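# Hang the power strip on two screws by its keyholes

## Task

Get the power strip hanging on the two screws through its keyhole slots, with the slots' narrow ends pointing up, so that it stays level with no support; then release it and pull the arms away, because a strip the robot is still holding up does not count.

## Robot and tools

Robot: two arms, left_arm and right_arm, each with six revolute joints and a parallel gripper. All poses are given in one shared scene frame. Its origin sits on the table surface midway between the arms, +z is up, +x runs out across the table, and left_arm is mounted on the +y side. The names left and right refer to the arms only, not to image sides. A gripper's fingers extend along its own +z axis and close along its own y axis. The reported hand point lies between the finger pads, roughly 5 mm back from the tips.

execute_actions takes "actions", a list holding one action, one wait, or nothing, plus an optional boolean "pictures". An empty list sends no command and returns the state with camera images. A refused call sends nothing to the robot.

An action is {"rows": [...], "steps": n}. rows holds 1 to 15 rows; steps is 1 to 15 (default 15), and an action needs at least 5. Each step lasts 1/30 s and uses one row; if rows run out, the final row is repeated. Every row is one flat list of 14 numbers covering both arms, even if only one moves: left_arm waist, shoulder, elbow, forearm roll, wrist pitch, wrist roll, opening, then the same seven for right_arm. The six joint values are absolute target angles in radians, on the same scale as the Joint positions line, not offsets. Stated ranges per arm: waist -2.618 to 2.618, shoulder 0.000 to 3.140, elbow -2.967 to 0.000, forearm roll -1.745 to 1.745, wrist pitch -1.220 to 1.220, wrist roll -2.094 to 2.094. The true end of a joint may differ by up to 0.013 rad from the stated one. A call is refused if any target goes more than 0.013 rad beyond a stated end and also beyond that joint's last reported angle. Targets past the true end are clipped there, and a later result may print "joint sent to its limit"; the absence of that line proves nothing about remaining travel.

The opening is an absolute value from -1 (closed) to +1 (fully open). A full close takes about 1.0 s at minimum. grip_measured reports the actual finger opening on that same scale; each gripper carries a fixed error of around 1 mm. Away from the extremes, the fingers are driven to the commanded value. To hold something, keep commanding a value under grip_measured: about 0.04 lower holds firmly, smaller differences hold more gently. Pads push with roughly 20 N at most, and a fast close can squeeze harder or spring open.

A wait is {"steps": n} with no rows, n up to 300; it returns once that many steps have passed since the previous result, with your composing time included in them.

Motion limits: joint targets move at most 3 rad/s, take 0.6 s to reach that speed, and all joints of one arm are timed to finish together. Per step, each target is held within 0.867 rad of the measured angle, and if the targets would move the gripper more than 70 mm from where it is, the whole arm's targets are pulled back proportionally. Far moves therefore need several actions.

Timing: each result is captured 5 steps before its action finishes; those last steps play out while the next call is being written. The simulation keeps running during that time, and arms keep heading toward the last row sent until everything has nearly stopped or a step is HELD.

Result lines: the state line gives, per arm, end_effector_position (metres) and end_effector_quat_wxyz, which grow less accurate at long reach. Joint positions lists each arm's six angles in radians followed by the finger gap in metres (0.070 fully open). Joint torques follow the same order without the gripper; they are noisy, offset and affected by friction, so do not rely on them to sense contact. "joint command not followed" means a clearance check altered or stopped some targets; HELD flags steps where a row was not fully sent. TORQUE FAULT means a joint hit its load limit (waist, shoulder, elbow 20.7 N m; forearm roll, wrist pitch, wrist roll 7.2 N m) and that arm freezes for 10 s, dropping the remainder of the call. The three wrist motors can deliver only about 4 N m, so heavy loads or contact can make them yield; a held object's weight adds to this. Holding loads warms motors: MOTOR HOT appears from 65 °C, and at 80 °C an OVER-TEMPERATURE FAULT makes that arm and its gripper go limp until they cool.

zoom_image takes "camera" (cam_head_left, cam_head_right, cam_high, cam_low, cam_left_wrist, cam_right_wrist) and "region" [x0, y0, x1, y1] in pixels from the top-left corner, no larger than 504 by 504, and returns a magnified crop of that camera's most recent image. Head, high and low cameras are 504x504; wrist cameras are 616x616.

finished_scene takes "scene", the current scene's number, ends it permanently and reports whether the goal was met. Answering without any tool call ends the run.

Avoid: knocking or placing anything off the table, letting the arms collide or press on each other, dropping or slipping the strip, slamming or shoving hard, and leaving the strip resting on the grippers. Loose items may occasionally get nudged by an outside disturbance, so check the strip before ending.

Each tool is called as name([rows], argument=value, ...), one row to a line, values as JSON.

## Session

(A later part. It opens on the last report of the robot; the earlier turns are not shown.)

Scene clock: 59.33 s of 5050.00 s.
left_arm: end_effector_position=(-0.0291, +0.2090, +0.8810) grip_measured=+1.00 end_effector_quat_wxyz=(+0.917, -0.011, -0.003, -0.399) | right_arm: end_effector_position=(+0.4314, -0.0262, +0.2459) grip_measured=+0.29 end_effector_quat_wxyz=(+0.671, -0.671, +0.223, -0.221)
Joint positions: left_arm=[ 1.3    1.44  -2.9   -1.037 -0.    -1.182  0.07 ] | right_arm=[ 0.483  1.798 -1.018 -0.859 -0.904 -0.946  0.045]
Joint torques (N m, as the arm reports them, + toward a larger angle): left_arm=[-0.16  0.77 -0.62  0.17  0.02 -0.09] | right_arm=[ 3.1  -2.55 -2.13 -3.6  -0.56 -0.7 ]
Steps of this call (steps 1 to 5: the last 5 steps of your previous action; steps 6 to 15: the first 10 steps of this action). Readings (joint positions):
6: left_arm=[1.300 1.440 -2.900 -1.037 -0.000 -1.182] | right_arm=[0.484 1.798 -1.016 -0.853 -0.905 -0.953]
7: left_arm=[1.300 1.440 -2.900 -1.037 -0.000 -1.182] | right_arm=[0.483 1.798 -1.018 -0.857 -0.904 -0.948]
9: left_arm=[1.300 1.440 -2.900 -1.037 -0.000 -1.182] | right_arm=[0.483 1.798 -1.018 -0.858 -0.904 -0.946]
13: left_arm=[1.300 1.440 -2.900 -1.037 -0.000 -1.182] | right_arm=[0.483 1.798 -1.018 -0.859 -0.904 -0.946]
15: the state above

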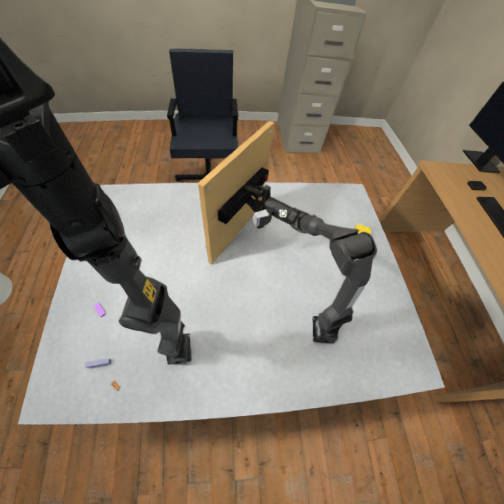

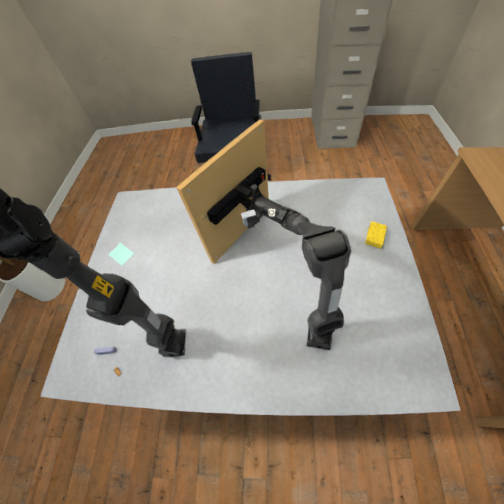

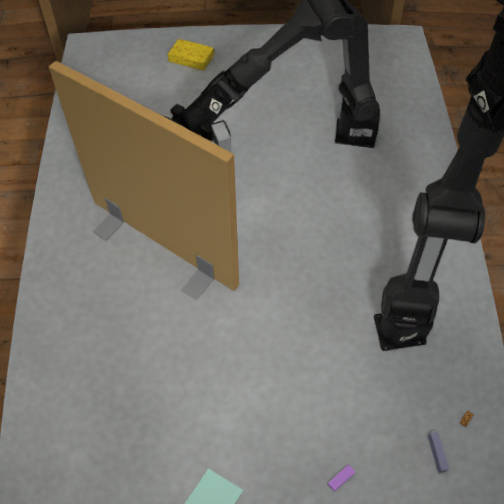

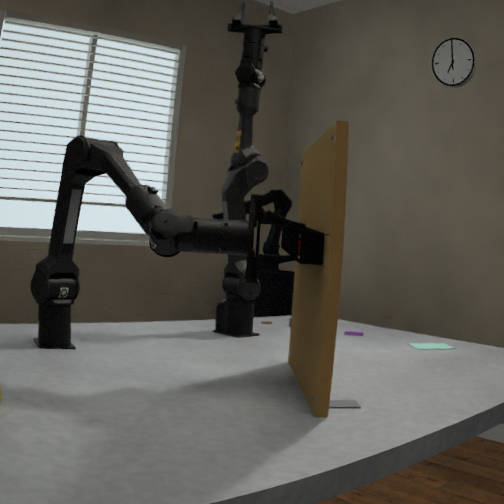

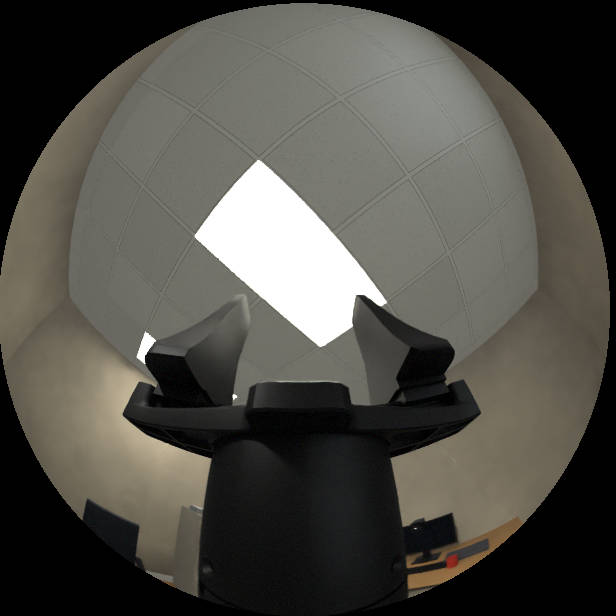

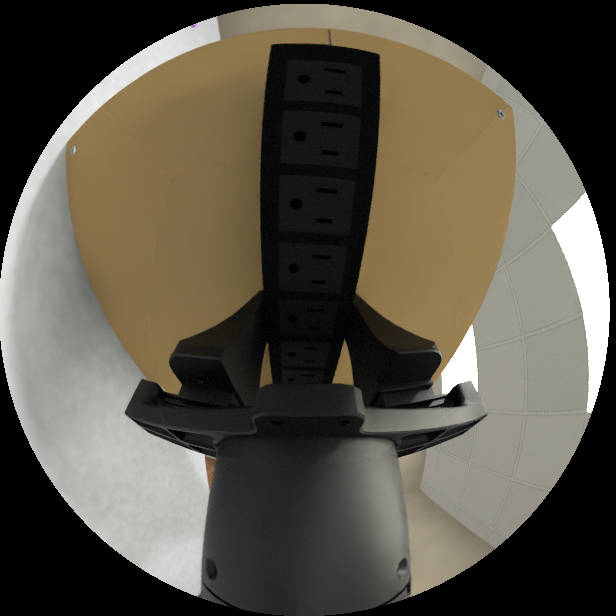

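execute_actions([
  {"rows": [[1.3,1.44,-2.9,-1.037,0,-1.182,1,0.4831,1.7944,-1.0250,-0.8641,-0.8965,-0.9398,0.22],[1.3,1.44,-2.9,-1.037,0,-1.182,1,0.4831,1.7944,-1.0250,-0.8641,-0.8965,-0.9398,0.22],[1.3,1.44,-2.9,-1.037,0,-1.182,1,0.4836,1.7910,-1.0290,-0.8680,-0.8910,-0.9326,0.22],[1.3,1.44,-2.9,-1.037,0,-1.182,1,0.4836,1.7910,-1.0290,-0.8680,-0.8910,-0.9326,0.22],[1.3,1.44,-2.9,-1.037,0,-1.182,1,0.4841,1.7879,-1.0333,-0.8713,-0.8855,-0.9254,0.22]], "steps": 15},
])

execute_actions([
  {"rows": [[1.3,1.44,-2.9,-1.037,0,-1.182,1,0.4861,1.7903,-1.0368,-0.8700,-0.8836,-0.9254,0.22],[1.3,1.44,-2.9,-1.037,0,-1.182,1,0.4861,1.7903,-1.0368,-0.8700,-0.8836,-0.9254,0.22],[1.3,1.44,-2.9,-1.037,0,-1.182,1,0.4861,1.7903,-1.0368,-0.8700,-0.8836,-0.9254,0.22],[1.3,1.44,-2.9,-1.037,0,-1.182,1,0.4881,1.7926,-1.0404,-0.8687,-0.8816,-0.9254,0.22]], "steps": 15},
])

execute_actions([
  {"steps": 15},
], pictures=true)

Scene clock: 60.13 s of 5050.00 s.
left_arm: end_effector_position=(-0.0291, +0.2090, +0.8810) grip_measured=+1.00 end_effector_quat_wxyz=(+0.917, -0.011, -0.003, -0.399) | right_arm: end_effector_position=(+0.4320, -0.0253, +0.2468) grip_measured=+0.29 end_effector_quat_wxyz=(+0.666, -0.677, +0.223, -0.221)
Joint positions: left_arm=[ 1.3    1.44  -2.9   -1.037 -0.    -1.182  0.07 ] | right_arm=[ 0.485  1.792 -1.03  -0.879 -0.878 -0.928  0.045]
Joint torques (N m, as the arm reports them, + toward a larger angle): left_arm=[-0.21  0.79 -0.6   0.18  0.01 -0.1 ] | right_arm=[ 2.87 -6.42 -5.63  0.12 -2.5   0.23]
Steps of this call (steps 1 to 5: the last 5 steps of your previous action; steps 6 to 14: the robot went on to your last target; steps 15 to 24: the first 10 steps of this action). Readings (joint positions):
15: left_arm=[1.300 1.440 -2.900 -1.037 -0.000 -1.182] | right_arm=[0.483 1.798 -1.020 -0.861 -0.902 -0.946]
16: left_arm=[1.300 1.440 -2.900 -1.037 -0.000 -1.182] | right_arm=[0.483 1.797 -1.023 -0.865 -0.897 -0.942]
18: left_arm=[1.300 1.440 -2.900 -1.037 -0.000 -1.182] | right_arm=[0.483 1.794 -1.026 -0.873 -0.889 -0.934]
22: left_arm=[1.300 1.440 -2.900 -1.037 -0.000 -1.182] | right_arm=[0.485 1.792 -1.030 -0.880 -0.878 -0.928]
24: the state above

Scene clock: 60.63 s of 5050.00 s.
left_arm: end_effector_position=(-0.0291, +0.2090, +0.8810) grip_measured=+1.00 end_effector_quat_wxyz=(+0.917, -0.011, -0.003, -0.399) | right_arm: end_effector_position=(+0.4328, -0.0245, +0.2509) grip_measured=+0.29 end_effector_quat_wxyz=(+0.670, -0.673, +0.223, -0.221)
Joint positions: left_arm=[ 1.3    1.44  -2.9   -1.037 -0.    -1.182  0.07 ] | right_arm=[ 0.487  1.792 -1.036 -0.872 -0.882 -0.925  0.045]
Joint torques (N m, as the arm reports them, + toward a larger angle): left_arm=[-0.22  0.83 -0.65  0.18  0.01 -0.09] | right_arm=[ 3.89 -6.42 -9.33  1.42 -2.34  0.02]
Steps of this call (steps 1 to 5: the last 5 steps of your previous action; steps 6 to 15: the first 10 steps of this action). Readings (joint positions):
6: left_arm=[1.300 1.440 -2.900 -1.037 -0.000 -1.182] | right_arm=[0.485 1.792 -1.031 -0.875 -0.882 -0.925]
7: left_arm=[1.300 1.440 -2.900 -1.037 -0.000 -1.182] | right_arm=[0.486 1.792 -1.034 -0.873 -0.882 -0.925]
9: left_arm=[1.300 1.440 -2.900 -1.037 -0.000 -1.182] | right_arm=[0.487 1.792 -1.036 -0.872 -0.883 -0.925]
13: left_arm=[1.300 1.440 -2.900 -1.037 -0.000 -1.182] | right_arm=[0.487 1.792 -1.036 -0.872 -0.882 -0.925]
15: the state above

Scene clock: 61.13 s of 5050.00 s.
left_arm: end_effector_position=(-0.0291, +0.2090, +0.8810) grip_measured=+1.00 end_effector_quat_wxyz=(+0.917, -0.011, -0.003, -0.399) | right_arm: end_effector_position=(+0.4330, -0.0244, +0.2511) grip_measured=+0.29 end_effector_quat_wxyz=(+0.670, -0.672, +0.223, -0.222)
Joint positions: left_arm=[ 1.3    1.44  -2.9   -1.037 -0.    -1.182  0.07 ] | right_arm=[ 0.487  1.792 -1.037 -0.871 -0.881 -0.925  0.045]
Joint torques (N m, as the arm reports them, + toward a larger angle): left_arm=[-0.22  0.82 -0.6   0.18  0.02 -0.09] | right_arm=[  4.9   -6.03 -12.45   2.68  -2.42   0.03]
Kept back: nothing.
Steps of this call (steps 1 to 5: the last 5 steps of your previous action; steps 6 to 15: the robot went on to your last target). Readings (joint positions):
1: left_arm=[1.300 1.440 -2.900 -1.037 -0.000 -1.182] | right_arm=[0.487 1.792 -1.036 -0.872 -0.882 -0.925]
2: left_arm=[1.300 1.440 -2.900 -1.037 -0.000 -1.182] | right_arm=[0.487 1.792 -1.036 -0.872 -0.882 -0.925]
4: left_arm=[1.300 1.440 -2.900 -1.037 -0.000 -1.182] | right_arm=[0.487 1.792 -1.037 -0.872 -0.882 -0.925]
8: left_arm=[1.300 1.440 -2.900 -1.037 -0.000 -1.182] | right_arm=[0.487 1.792 -1.037 -0.871 -0.882 -0.925]
15: the state above
All arms were judged still, so your last target was given up. Only a new action makes them travel on or press farther. Fingers that are still opening or closing keep moving.

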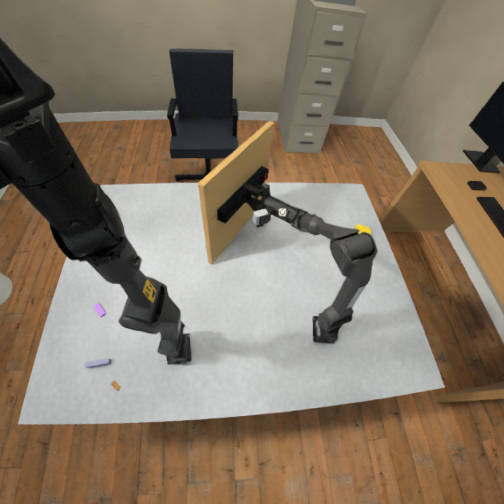

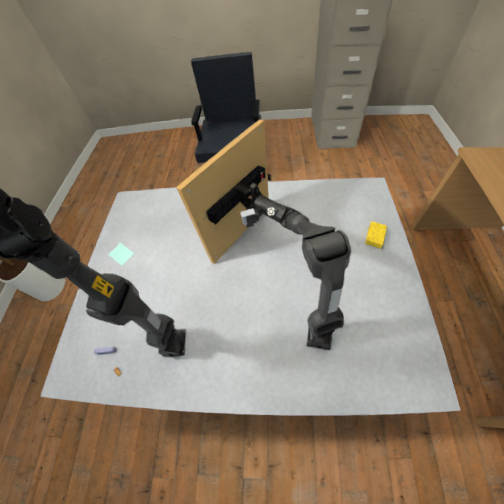

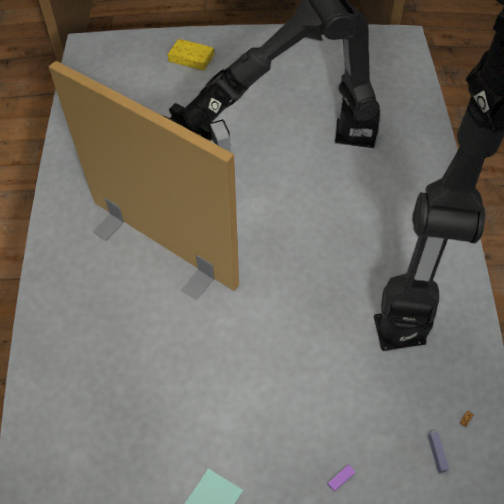

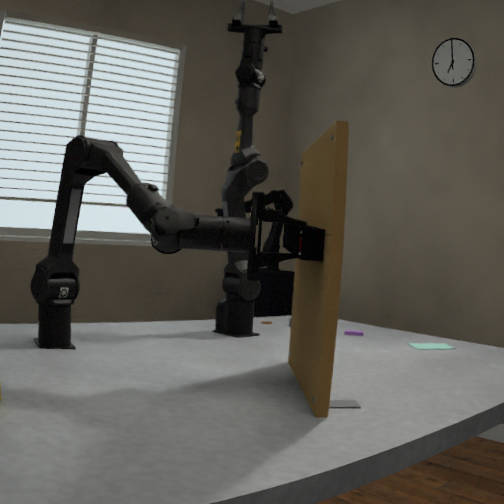

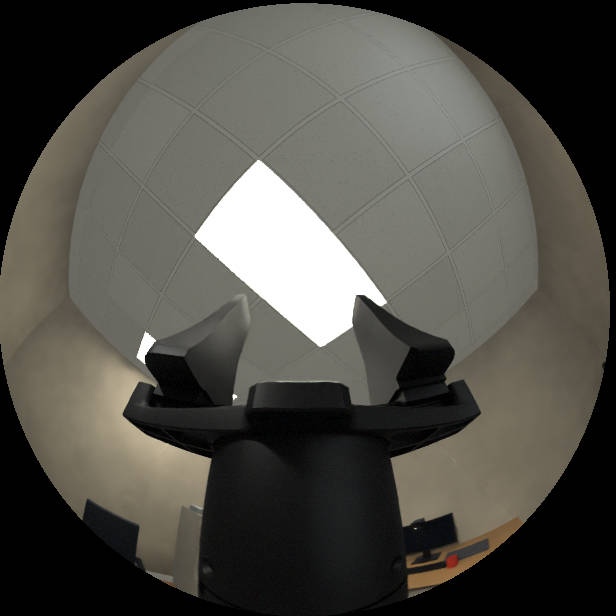

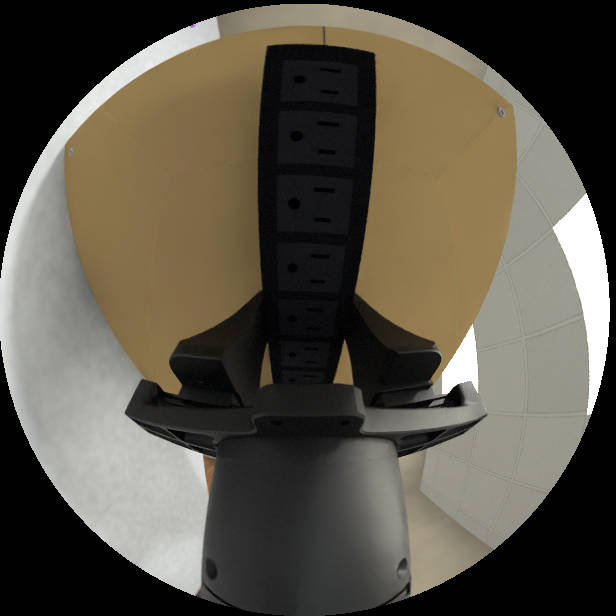

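execute_actions([
  {"rows": [[1.3,1.44,-2.9,-1.037,0,-1.182,1,0.4861,1.7903,-1.0360,-0.8700,-0.8836,-0.9254,0.22],[1.3,1.44,-2.9,-1.037,0,-1.182,1,0.4861,1.7925,-1.0344,-0.8679,-0.8861,-0.9290,0.22],[1.3,1.44,-2.9,-1.037,0,-1.182,1,0.4861,1.7925,-1.0344,-0.8679,-0.8861,-0.9290,0.22],[1.3,1.44,-2.9,-1.037,0,-1.182,1,0.4861,1.7947,-1.0327,-0.8658,-0.8886,-0.9326,0.22],[1.3,1.44,-2.9,-1.037,0,-1.182,1,0.4861,1.7947,-1.0327,-0.8658,-0.8886,-0.9326,0.22],[1.3,1.44,-2.9,-1.037,0,-1.182,1,0.4861,1.7969,-1.0311,-0.8636,-0.8911,-0.9362,0.22],[1.3,1.44,-2.9,-1.037,0,-1.182,1,0.4861,1.7969,-1.0311,-0.8636,-0.8911,-0.9362,0.22],[1.3,1.44,-2.9,-1.037,0,-1.182,1,0.4861,1.7991,-1.0294,-0.8615,-0.8936,-0.9398,0.22],[1.3,1.44,-2.9,-1.037,0,-1.182,1,0.4861,1.7991,-1.0294,-0.8615,-0.8936,-0.9398,0.22],[1.3,1.44,-2.9,-1.037,0,-1.182,1,0.4861,1.8013,-1.0278,-0.8594,-0.8962,-0.9434,0.22],[1.3,1.44,-2.9,-1.037,0,-1.182,1,0.4861,1.8013,-1.0278,-0.8594,-0.8962,-0.9434,0.22],[1.3,1.44,-2.9,-1.037,0,-1.182,1,0.4861,1.8034,-1.0261,-0.8573,-0.8987,-0.9469,0.22]], "steps": 15},
])

execute_actions([
  {"steps": 20},
], pictures=true)

Scene clock: 62.03 s of 5050.00 s.
left_arm: end_effector_position=(-0.0291, +0.2090, +0.8810) grip_measured=+1.00 end_effector_quat_wxyz=(+0.917, -0.011, -0.003, -0.399) | right_arm: end_effector_position=(+0.4332, -0.0241, +0.2509) grip_measured=+0.29 end_effector_quat_wxyz=(+0.674, -0.669, +0.222, -0.223)
Joint positions: left_arm=[ 1.3    1.44  -2.9   -1.037 -0.    -1.182  0.07 ] | right_arm=[ 0.488  1.799 -1.034 -0.857 -0.897 -0.941  0.045]
Joint torques (N m, as the arm reports them, + toward a larger angle): left_arm=[-0.16  0.78 -0.69  0.17  0.02 -0.1 ] | right_arm=[ 3.23 -4.62 -8.73  2.1  -2.89 -0.71]
Steps of this call (steps 1 to 17: nothing new was sent; steps 18 to 27: the first 10 steps of this action). Readings (joint positions):
18: left_arm=[1.300 1.440 -2.900 -1.037 -0.000 -1.182] | right_arm=[0.488 1.793 -1.039 -0.870 -0.881 -0.925]
19: left_arm=[1.300 1.440 -2.900 -1.037 -0.000 -1.182] | right_arm=[0.488 1.793 -1.038 -0.869 -0.881 -0.926]
21: left_arm=[1.300 1.440 -2.900 -1.037 -0.000 -1.182] | right_arm=[0.488 1.794 -1.037 -0.867 -0.884 -0.929]
25: left_arm=[1.300 1.440 -2.900 -1.037 -0.000 -1.182] | right_arm=[0.488 1.797 -1.035 -0.860 -0.893 -0.937]
27: the state above

Scene clock: 62.70 s of 5050.00 s.
left_arm: end_effector_position=(-0.0291, +0.2090, +0.8810) grip_measured=+1.00 end_effector_quat_wxyz=(+0.917, -0.011, -0.003, -0.399) | right_arm: end_effector_position=(+0.4331, -0.0243, +0.2483) grip_measured=+0.28 end_effector_quat_wxyz=(+0.673, -0.670, +0.221, -0.223)
Joint positions: left_arm=[ 1.3    1.44  -2.9   -1.037 -0.    -1.182  0.07 ] | right_arm=[ 0.487  1.802 -1.03  -0.856 -0.9   -0.948  0.045]
Joint torques (N m, as the arm reports them, + toward a larger angle): left_arm=[-0.19  0.82 -0.63  0.2   0.02 -0.09] | right_arm=[ 1.88 -2.75 -3.6  -0.44 -0.77 -0.03]
Kept back: nothing.
Steps of this call (steps 1 to 5: the last 5 steps of your previous action; steps 6 to 15: the robot went on to your last target; steps 16 to 20: nothing new was sent). Readings (joint positions):
1: left_arm=[1.300 1.440 -2.900 -1.037 -0.000 -1.182] | right_arm=[0.487 1.800 -1.033 -0.855 -0.900 -0.943]
2: left_arm=[1.300 1.440 -2.900 -1.037 -0.000 -1.182] | right_arm=[0.487 1.800 -1.033 -0.854 -0.900 -0.944]
4: left_arm=[1.300 1.440 -2.900 -1.037 -0.000 -1.182] | right_arm=[0.487 1.801 -1.032 -0.852 -0.903 -0.947]
8: left_arm=[1.300 1.440 -2.900 -1.037 -0.000 -1.182] | right_arm=[0.487 1.801 -1.031 -0.852 -0.903 -0.947]
20: the state above
All arms were judged still, so your last target was given up. Only a new action makes them travel on or press farther. Fingers that are still opening or closing keep moving.

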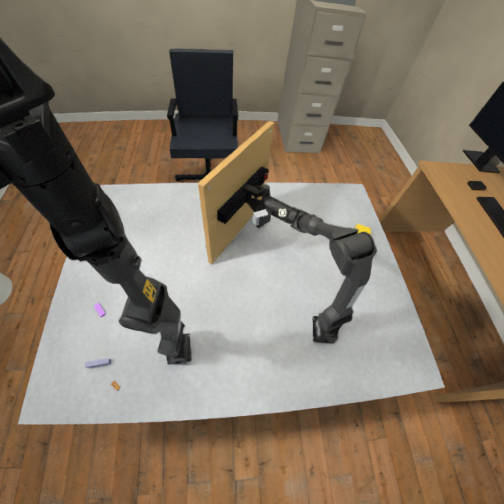

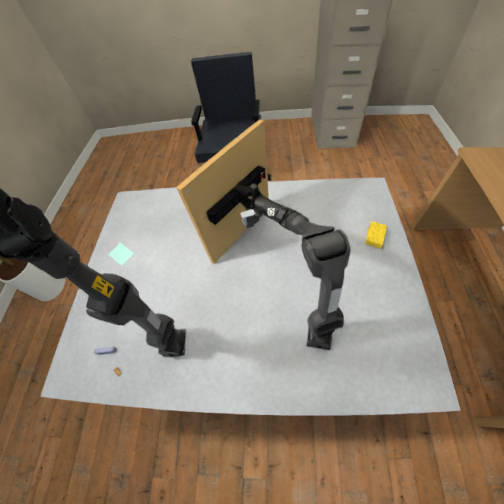

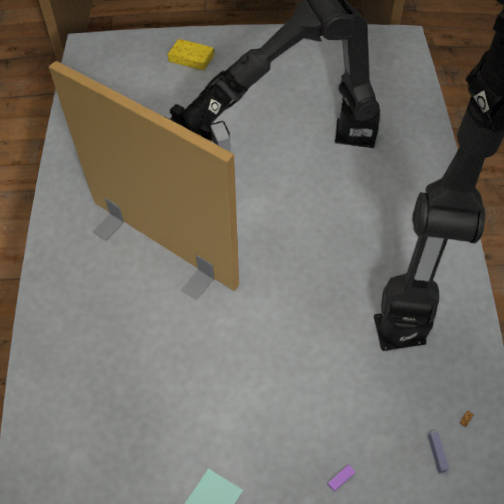

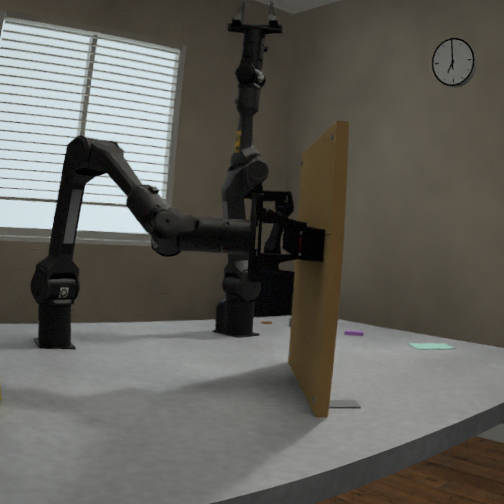

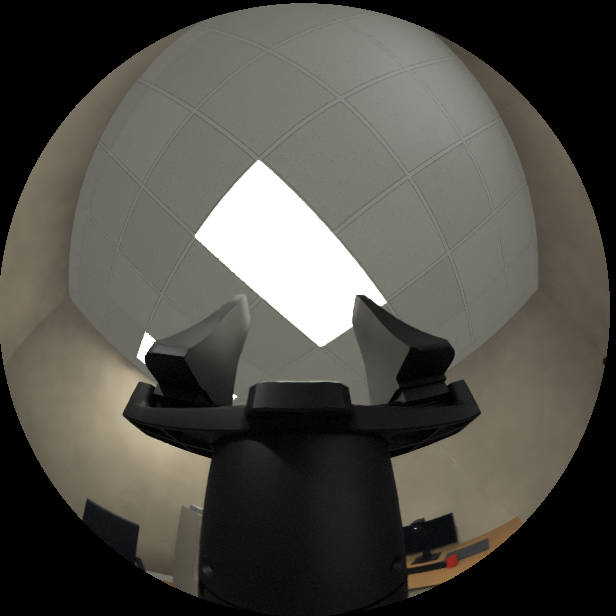

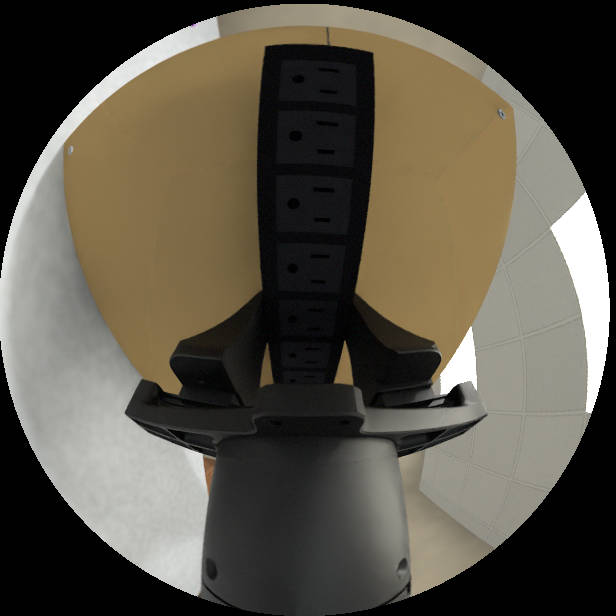

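Continue down to 9 mm.

execute_actions([
  {"rows": [[1.3,1.44,-2.9,-1.037,0,-1.182,1,0.4866,1.8040,-1.0270,-0.8573,-0.8987,-0.9469,0.22],[1.3,1.44,-2.9,-1.037,0,-1.182,1,0.4866,1.8040,-1.0270,-0.8573,-0.8987,-0.9469,0.22],[1.3,1.44,-2.9,-1.037,0,-1.182,1,0.4866,1.8040,-1.0270,-0.8573,-0.8987,-0.9469,0.22],[1.3,1.44,-2.9,-1.037,0,-1.182,1,0.4866,1.8062,-1.0254,-0.8552,-0.9012,-0.9505,0.22],[1.3,1.44,-2.9,-1.037,0,-1.182,1,0.4866,1.8062,-1.0254,-0.8552,-0.9012,-0.9505,0.22],[1.3,1.44,-2.9,-1.037,0,-1.182,1,0.4866,1.8062,-1.0254,-0.8552,-0.9012,-0.9505,0.22],[1.3,1.44,-2.9,-1.037,0,-1.182,1,0.4866,1.8084,-1.0237,-0.8531,-0.9037,-0.9541,0.22],[1.3,1.44,-2.9,-1.037,0,-1.182,1,0.4866,1.8084,-1.0237,-0.8531,-0.9037,-0.9541,0.22],[1.3,1.44,-2.9,-1.037,0,-1.182,1,0.4866,1.8084,-1.0237,-0.8531,-0.9037,-0.9541,0.22],[1.3,1.44,-2.9,-1.037,0,-1.182,1,0.4866,1.8106,-1.0221,-0.8509,-0.9062,-0.9577,0.22]], "steps": 15},
])

execute_actions([
  {"steps": 15},
], pictures=true)

Scene clock: 63.43 s of 5050.00 s.
left_arm: end_effector_position=(-0.0291, +0.2090, +0.8810) grip_measured=+1.00 end_effector_quat_wxyz=(+0.917, -0.011, -0.003, -0.399) | right_arm: end_effector_position=(+0.4330, -0.0244, +0.2428) grip_measured=+0.28 end_effector_quat_wxyz=(+0.670, -0.672, +0.223, -0.221)
Joint positions: left_arm=[ 1.3    1.44  -2.9   -1.037 -0.    -1.182  0.07 ] | right_arm=[ 0.487  1.81  -1.023 -0.853 -0.903 -0.955  0.045]
Joint torques (N m, as the arm reports them, + toward a larger angle): left_arm=[-0.17  0.78 -0.66  0.17  0.03 -0.1 ] | right_arm=[ 1.41 -3.58 -3.17  0.43 -1.72 -0.46]
Steps of this call (steps 1 to 12: nothing new was sent; steps 13 to 22: the first 10 steps of this action). Readings (joint positions):
13: left_arm=[1.300 1.440 -2.900 -1.037 -0.000 -1.182] | right_arm=[0.487 1.805 -1.027 -0.858 -0.898 -0.947]
14: left_arm=[1.300 1.440 -2.900 -1.037 -0.000 -1.182] | right_arm=[0.487 1.805 -1.027 -0.858 -0.898 -0.947]
16: left_arm=[1.300 1.440 -2.900 -1.037 -0.000 -1.182] | right_arm=[0.487 1.805 -1.027 -0.857 -0.898 -0.947]
20: left_arm=[1.300 1.440 -2.900 -1.037 -0.000 -1.182] | right_arm=[0.487 1.809 -1.024 -0.854 -0.903 -0.954]
22: the state above

Scene clock: 63.93 s of 5050.00 s.
left_arm: end_effector_position=(-0.0291, +0.2090, +0.8810) grip_measured=+1.00 end_effector_quat_wxyz=(+0.917, -0.011, -0.003, -0.399) | right_arm: end_effector_position=(+0.4329, -0.0243, +0.2423) grip_measured=+0.28 end_effector_quat_wxyz=(+0.671, -0.672, +0.223, -0.221)
Joint positions: left_arm=[ 1.3    1.44  -2.9   -1.037 -0.    -1.182  0.07 ] | right_arm=[ 0.487  1.811 -1.022 -0.851 -0.906 -0.958  0.045]
Joint torques (N m, as the arm reports them, + toward a larger angle): left_arm=[-0.21  0.78 -0.64  0.18  0.02 -0.09] | right_arm=[ 1.2  -4.86 -4.2   0.21 -1.62  0.08]
Kept back: nothing.
Steps of this call (steps 1 to 5: the last 5 steps of your previous action; steps 6 to 15: the robot went on to your last target). Readings (joint positions):
1: left_arm=[1.300 1.440 -2.900 -1.037 -0.000 -1.182] | right_arm=[0.487 1.811 -1.022 -0.851 -0.906 -0.958]
2: left_arm=[1.300 1.440 -2.900 -1.037 -0.000 -1.182] | right_arm=[0.487 1.811 -1.022 -0.851 -0.906 -0.958]
4: left_arm=[1.300 1.440 -2.900 -1.037 -0.000 -1.182] | right_arm=[0.487 1.811 -1.022 -0.851 -0.906 -0.958]
8: left_arm=[1.300 1.440 -2.900 -1.037 -0.000 -1.182] | right_arm=[0.487 1.811 -1.022 -0.851 -0.906 -0.958]
15: the state above
All arms were judged still, so your last target was given up. Only a new action makes them travel on or press farther. Fingers that are still opening or closing keep moving.

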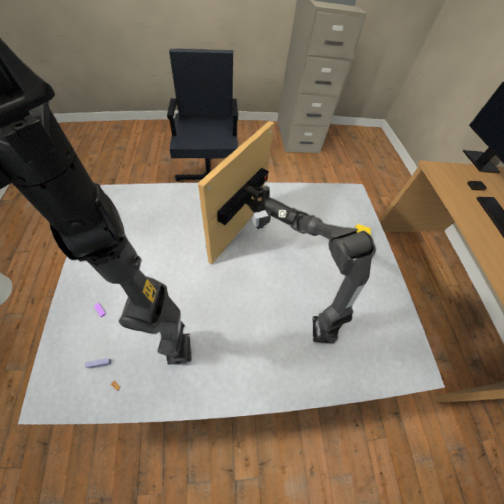

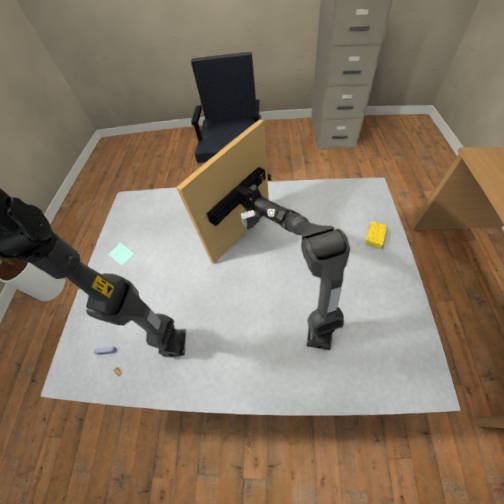

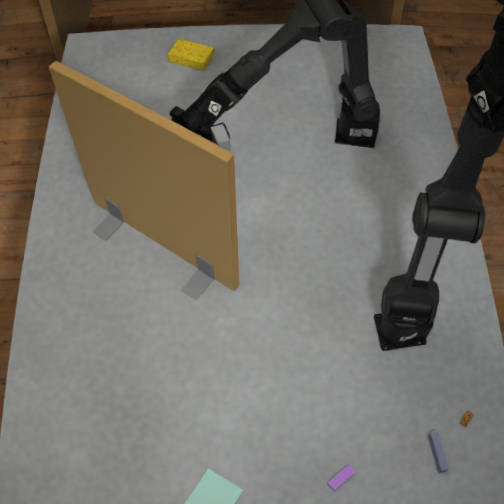

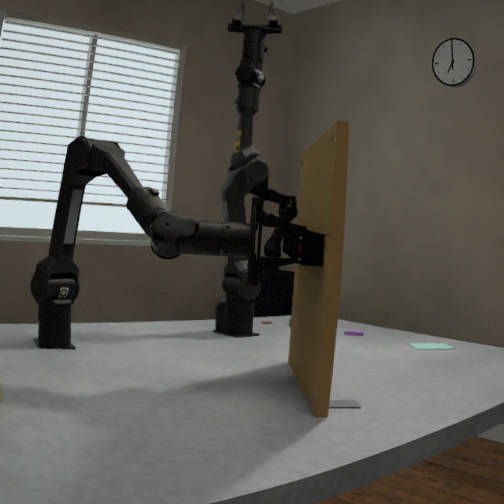

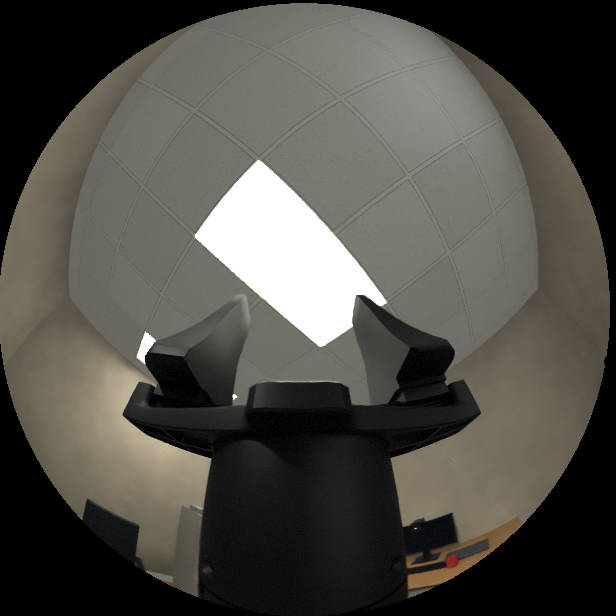

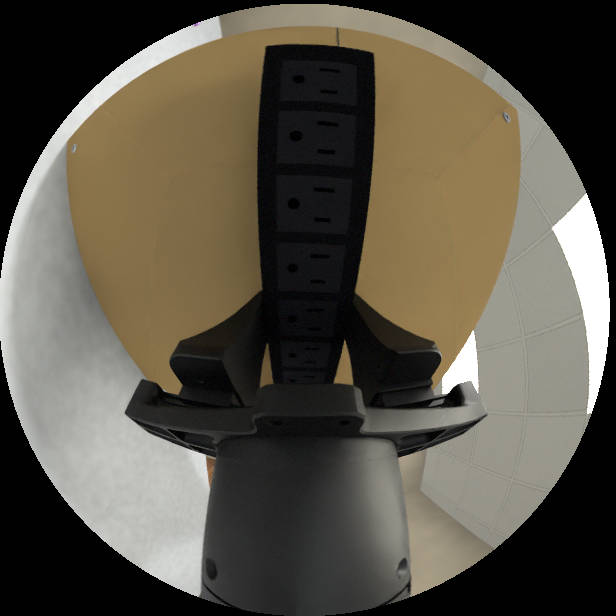

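Free now. 5 mm further down.

execute_actions([
  {"rows": [[1.3,1.44,-2.9,-1.037,0,-1.182,1,0.4866,1.8128,-1.0205,-0.8488,-0.9087,-0.9613,0.22],[1.3,1.44,-2.9,-1.037,0,-1.182,1,0.4866,1.8128,-1.0205,-0.8488,-0.9087,-0.9613,0.22],[1.3,1.44,-2.9,-1.037,0,-1.182,1,0.4866,1.8150,-1.0188,-0.8467,-0.9112,-0.9649,0.22],[1.3,1.44,-2.9,-1.037,0,-1.182,1,0.4866,1.8150,-1.0188,-0.8467,-0.9112,-0.9649,0.22],[1.3,1.44,-2.9,-1.037,0,-1.182,1,0.4866,1.8172,-1.0172,-0.8445,-0.9137,-0.9685,0.22],[1.3,1.44,-2.9,-1.037,0,-1.182,1,0.4866,1.8172,-1.0172,-0.8445,-0.9137,-0.9685,0.22],[1.3,1.44,-2.9,-1.037,0,-1.182,1,0.4866,1.8194,-1.0155,-0.8424,-0.9162,-0.9721,0.22],[1.3,1.44,-2.9,-1.037,0,-1.182,1,0.4866,1.8194,-1.0155,-0.8424,-0.9162,-0.9721,0.22],[1.3,1.44,-2.9,-1.037,0,-1.182,1,0.4866,1.8216,-1.0139,-0.8403,-0.9188,-0.9757,0.22]], "steps": 15},
])

execute_actions([
  {"steps": 15},
], pictures=true)

Scene clock: 64.87 s of 5050.00 s.
left_arm: end_effector_position=(-0.0291, +0.2090, +0.8810) grip_measured=+1.00 end_effector_quat_wxyz=(+0.917, -0.011, -0.003, -0.399) | right_arm: end_effector_position=(+0.4329, -0.0243, +0.2396) grip_measured=+0.28 end_effector_quat_wxyz=(+0.672, -0.671, +0.221, -0.222)
Joint positions: left_arm=[ 1.3    1.44  -2.9   -1.037 -0.    -1.182  0.07 ] | right_arm=[ 0.486  1.82  -1.015 -0.84  -0.921 -0.977  0.045]
Joint torques (N m, as the arm reports them, + toward a larger angle): left_arm=[-0.21  0.78 -0.61  0.17  0.02 -0.09] | right_arm=[ 1.28 -3.83 -3.52 -0.22 -0.96  0.23]
Steps of this call (steps 1 to 18: nothing new was sent; steps 19 to 28: the first 10 steps of this action). Readings (joint positions):
19: left_arm=[1.300 1.440 -2.900 -1.037 -0.000 -1.182] | right_arm=[0.487 1.811 -1.022 -0.851 -0.907 -0.958]
20: left_arm=[1.300 1.440 -2.900 -1.037 -0.000 -1.182] | right_arm=[0.487 1.812 -1.021 -0.849 -0.909 -0.960]
22: left_arm=[1.300 1.440 -2.900 -1.037 -0.000 -1.182] | right_arm=[0.487 1.813 -1.020 -0.846 -0.912 -0.964]
26: left_arm=[1.300 1.440 -2.900 -1.037 -0.000 -1.182] | right_arm=[0.486 1.818 -1.016 -0.842 -0.918 -0.972]
28: the state above

Scene clock: 65.37 s of 5050.00 s.
left_arm: end_effector_position=(-0.0291, +0.2090, +0.8810) grip_measured=+1.00 end_effector_quat_wxyz=(+0.917, -0.011, -0.003, -0.399) | right_arm: end_effector_position=(+0.4329, -0.0243, +0.2392) grip_measured=+0.28 end_effector_quat_wxyz=(+0.672, -0.671, +0.221, -0.222)
Joint positions: left_arm=[ 1.3    1.44  -2.9   -1.037 -0.    -1.182  0.07 ] | right_arm=[ 0.486  1.82  -1.015 -0.839 -0.921 -0.976  0.045]
Joint torques (N m, as the arm reports them, + toward a larger angle): left_arm=[-0.16  0.75 -0.61  0.19  0.02 -0.09] | right_arm=[ 1.4  -2.02 -2.22 -0.52 -0.14  0.2 ]
Kept back: nothing.
Steps of this call (steps 1 to 5: the last 5 steps of your previous action; steps 6 to 15: the robot went on to your last target). Readings (joint positions):
1: left_arm=[1.300 1.440 -2.900 -1.037 -0.000 -1.182] | right_arm=[0.486 1.820 -1.015 -0.839 -0.921 -0.977]
2: left_arm=[1.300 1.440 -2.900 -1.037 -0.000 -1.182] | right_arm=[0.486 1.820 -1.015 -0.839 -0.921 -0.977]
4: left_arm=[1.300 1.440 -2.900 -1.037 -0.000 -1.182] | right_arm=[0.486 1.820 -1.015 -0.839 -0.921 -0.977]
8: left_arm=[1.300 1.440 -2.900 -1.037 -0.000 -1.182] | right_arm=[0.486 1.820 -1.015 -0.839 -0.921 -0.976]
15: the state above
All arms were judged still, so your last target was given up. Only a new action makes them travel on or press farther. Fingers that are still opening or closing keep moving.

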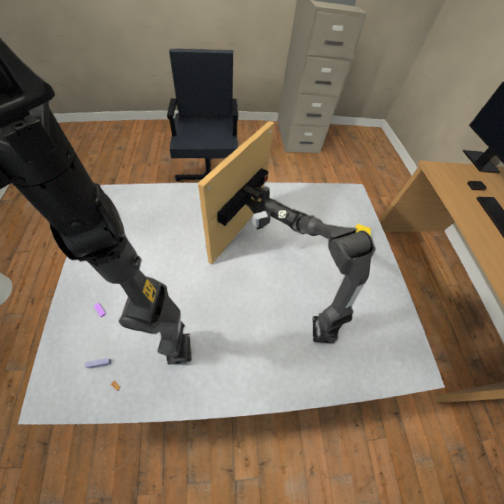

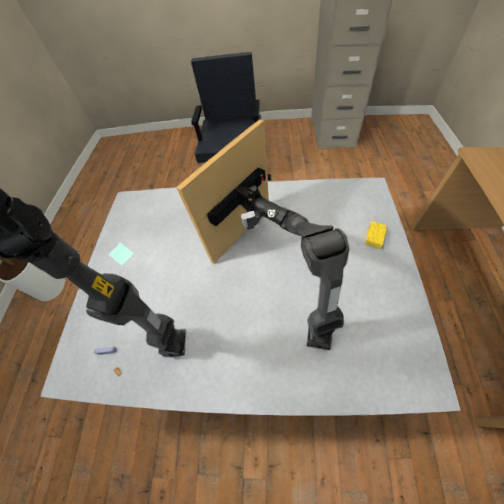

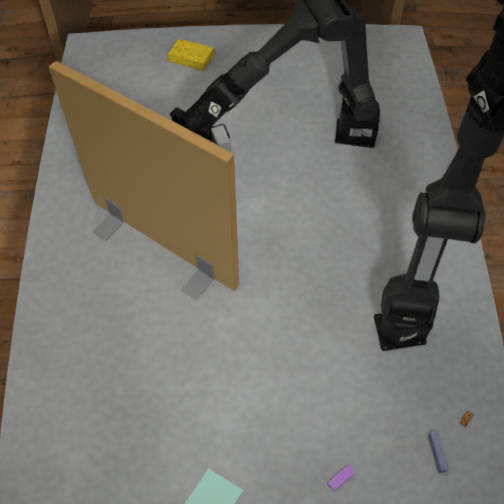

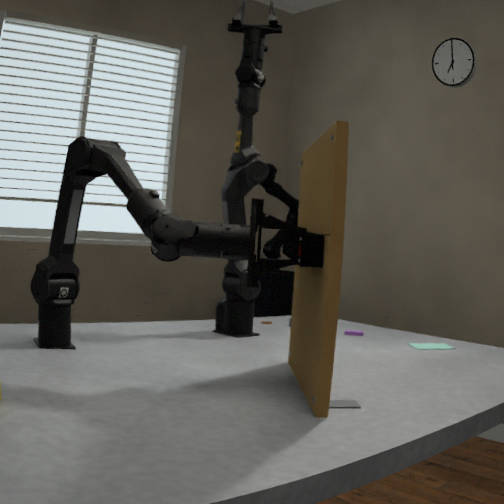

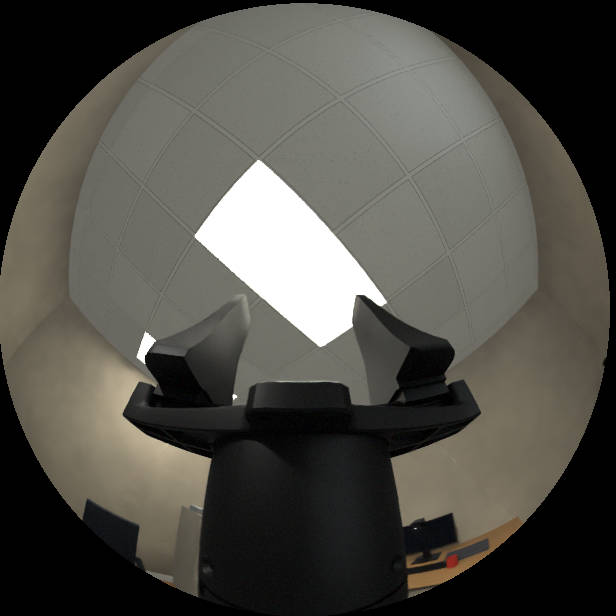

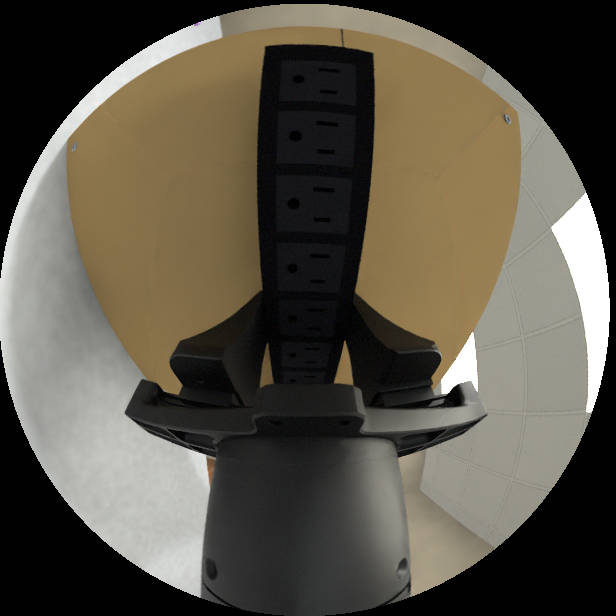

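execute_actions([
  {"rows": [[1.3,1.44,-2.9,-1.037,0,-1.182,1,0.4866,1.8216,-1.0139,-0.8403,-0.9188,-0.9757,0.26],[1.3,1.44,-2.9,-1.037,0,-1.182,1,0.4866,1.8216,-1.0139,-0.8403,-0.9188,-0.9757,0.27],[1.3,1.44,-2.9,-1.037,0,-1.182,1,0.4866,1.8216,-1.0139,-0.8403,-0.9188,-0.9757,0.28],[1.3,1.44,-2.9,-1.037,0,-1.182,1,0.4866,1.8216,-1.0139,-0.8403,-0.9188,-0.9757,0.29],[1.3,1.44,-2.9,-1.037,0,-1.182,1,0.4866,1.8216,-1.0139,-0.8403,-0.9188,-0.9757,0.30],[1.3,1.44,-2.9,-1.037,0,-1.182,1,0.4866,1.8216,-1.0139,-0.8403,-0.9188,-0.9757,0.31],[1.3,1.44,-2.9,-1.037,0,-1.182,1,0.4866,1.8216,-1.0139,-0.8403,-0.9188,-0.9757,0.32],[1.3,1.44,-2.9,-1.037,0,-1.182,1,0.4866,1.8216,-1.0139,-0.8403,-0.9188,-0.9757,0.34],[1.3,1.44,-2.9,-1.037,0,-1.182,1,0.4866,1.8216,-1.0139,-0.8403,-0.9188,-0.9757,0.36],[1.3,1.44,-2.9,-1.037,0,-1.182,1,0.4866,1.8216,-1.0139,-0.8403,-0.9188,-0.9757,0.38],[1.3,1.44,-2.9,-1.037,0,-1.182,1,0.4866,1.8216,-1.0139,-0.8403,-0.9188,-0.9757,0.41],[1.3,1.44,-2.9,-1.037,0,-1.182,1,0.4866,1.8216,-1.0139,-0.8403,-0.9188,-0.9757,0.44],[1.3,1.44,-2.9,-1.037,0,-1.182,1,0.4866,1.8216,-1.0139,-0.8403,-0.9188,-0.9757,0.47],[1.3,1.44,-2.9,-1.037,0,-1.182,1,0.4866,1.8216,-1.0139,-0.8403,-0.9188,-0.9757,0.5]], "steps": 15},
])

execute_actions([
  {"steps": 12},
], pictures=true)

Scene clock: 66.50 s of 5050.00 s.
left_arm: end_effector_position=(-0.0291, +0.2090, +0.8810) grip_measured=+1.00 end_effector_quat_wxyz=(+0.917, -0.011, -0.003, -0.399) | right_arm: end_effector_position=(+0.4328, -0.0237, +0.2351) grip_measured=+0.38 end_effector_quat_wxyz=(+0.669, -0.674, +0.224, -0.219)
Joint positions: left_arm=[ 1.3    1.44  -2.9   -1.037 -0.    -1.182  0.07 ] | right_arm=[ 0.488  1.825 -1.013 -0.842 -0.917 -0.975  0.048]
Joint torques (N m, as the arm reports them, + toward a larger angle): left_arm=[-0.22  0.77 -0.6   0.18  0.01 -0.08] | right_arm=[ 0.27 -3.56 -2.88  0.16 -0.16 -0.04]
Steps of this call (steps 1 to 24: nothing new was sent; steps 25 to 34: the first 10 steps of this action). Readings (joint positions):
25: left_arm=[1.300 1.440 -2.900 -1.037 -0.000 -1.182] | right_arm=[0.487 1.822 -1.013 -0.842 -0.919 -0.976]
26: left_arm=[1.300 1.440 -2.900 -1.037 -0.000 -1.182] | right_arm=[0.487 1.823 -1.013 -0.842 -0.918 -0.975]
28: left_arm=[1.300 1.440 -2.900 -1.037 -0.000 -1.182] | right_arm=[0.487 1.823 -1.013 -0.841 -0.918 -0.974]
32: left_arm=[1.300 1.440 -2.900 -1.037 -0.000 -1.182] | right_arm=[0.488 1.824 -1.013 -0.841 -0.917 -0.974]
34: the state above

Scene clock: 66.90 s of 5050.00 s.
left_arm: end_effector_position=(-0.0291, +0.2090, +0.8810) grip_measured=+1.00 end_effector_quat_wxyz=(+0.917, -0.011, -0.003, -0.399) | right_arm: end_effector_position=(+0.4323, -0.0236, +0.2358) grip_measured=+0.50 end_effector_quat_wxyz=(+0.670, -0.673, +0.222, -0.220)
Joint positions: left_arm=[ 1.3    1.44  -2.9   -1.037 -0.    -1.182  0.07 ] | right_arm=[ 0.488  1.823 -1.012 -0.842 -0.918 -0.976  0.053]
Joint torques (N m, as the arm reports them, + toward a larger angle): left_arm=[-0.16  0.8  -0.61  0.18  0.03 -0.1 ] | right_arm=[-1.39 -4.87 -4.37  1.05 -0.81 -0.06]
Kept back: nothing.
Steps of this call (steps 1 to 5: the last 5 steps of your previous action; steps 6 to 12: the robot went on to your last target). Readings (joint positions):
1: left_arm=[1.300 1.440 -2.900 -1.037 -0.000 -1.182] | right_arm=[0.488 1.825 -1.012 -0.842 -0.916 -0.975]
2: left_arm=[1.300 1.440 -2.900 -1.037 -0.000 -1.182] | right_arm=[0.488 1.825 -1.012 -0.842 -0.916 -0.975]
4: left_arm=[1.300 1.440 -2.900 -1.037 -0.000 -1.182] | right_arm=[0.488 1.825 -1.012 -0.842 -0.916 -0.975]
8: left_arm=[1.300 1.440 -2.900 -1.037 -0.000 -1.182] | right_arm=[0.488 1.825 -1.012 -0.842 -0.916 -0.976]
12: the state above

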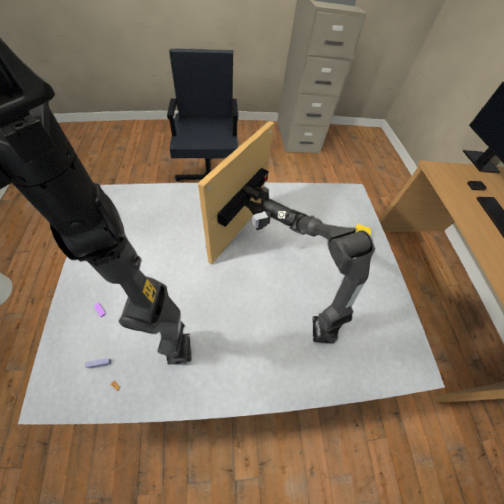

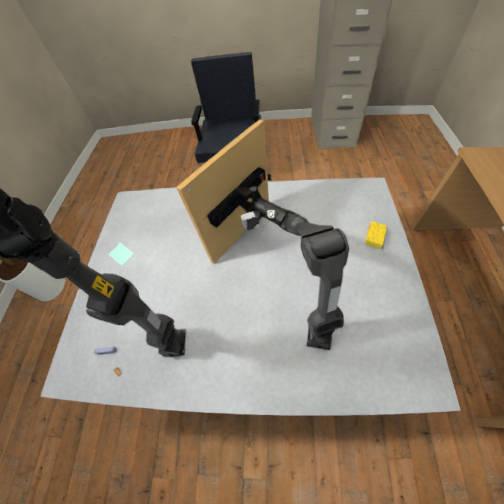

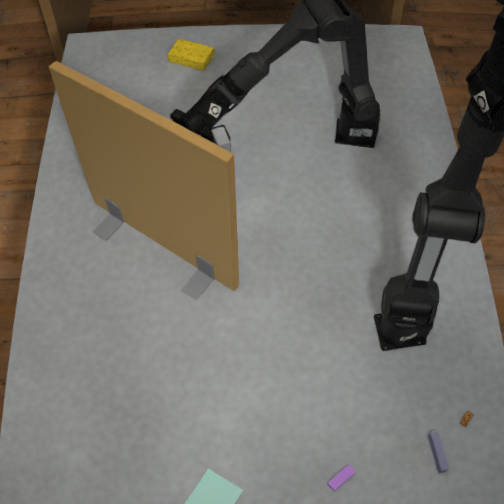

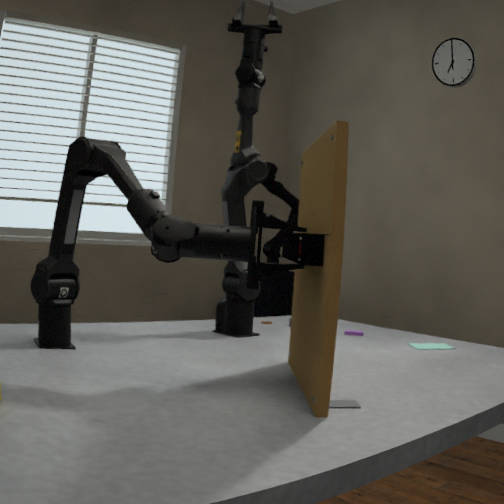

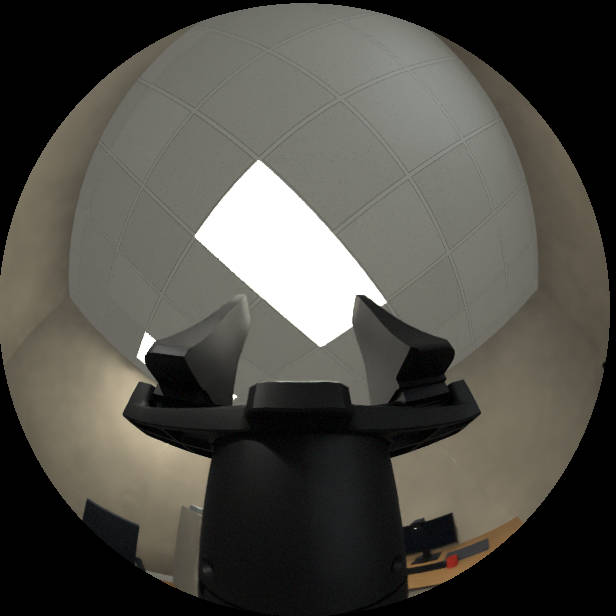

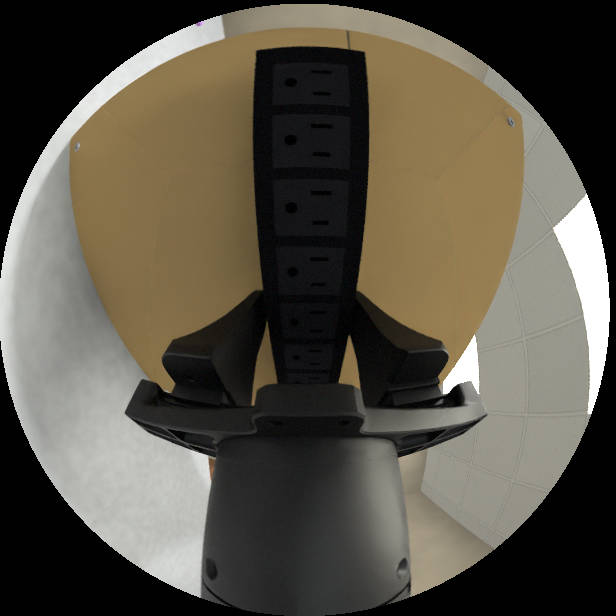

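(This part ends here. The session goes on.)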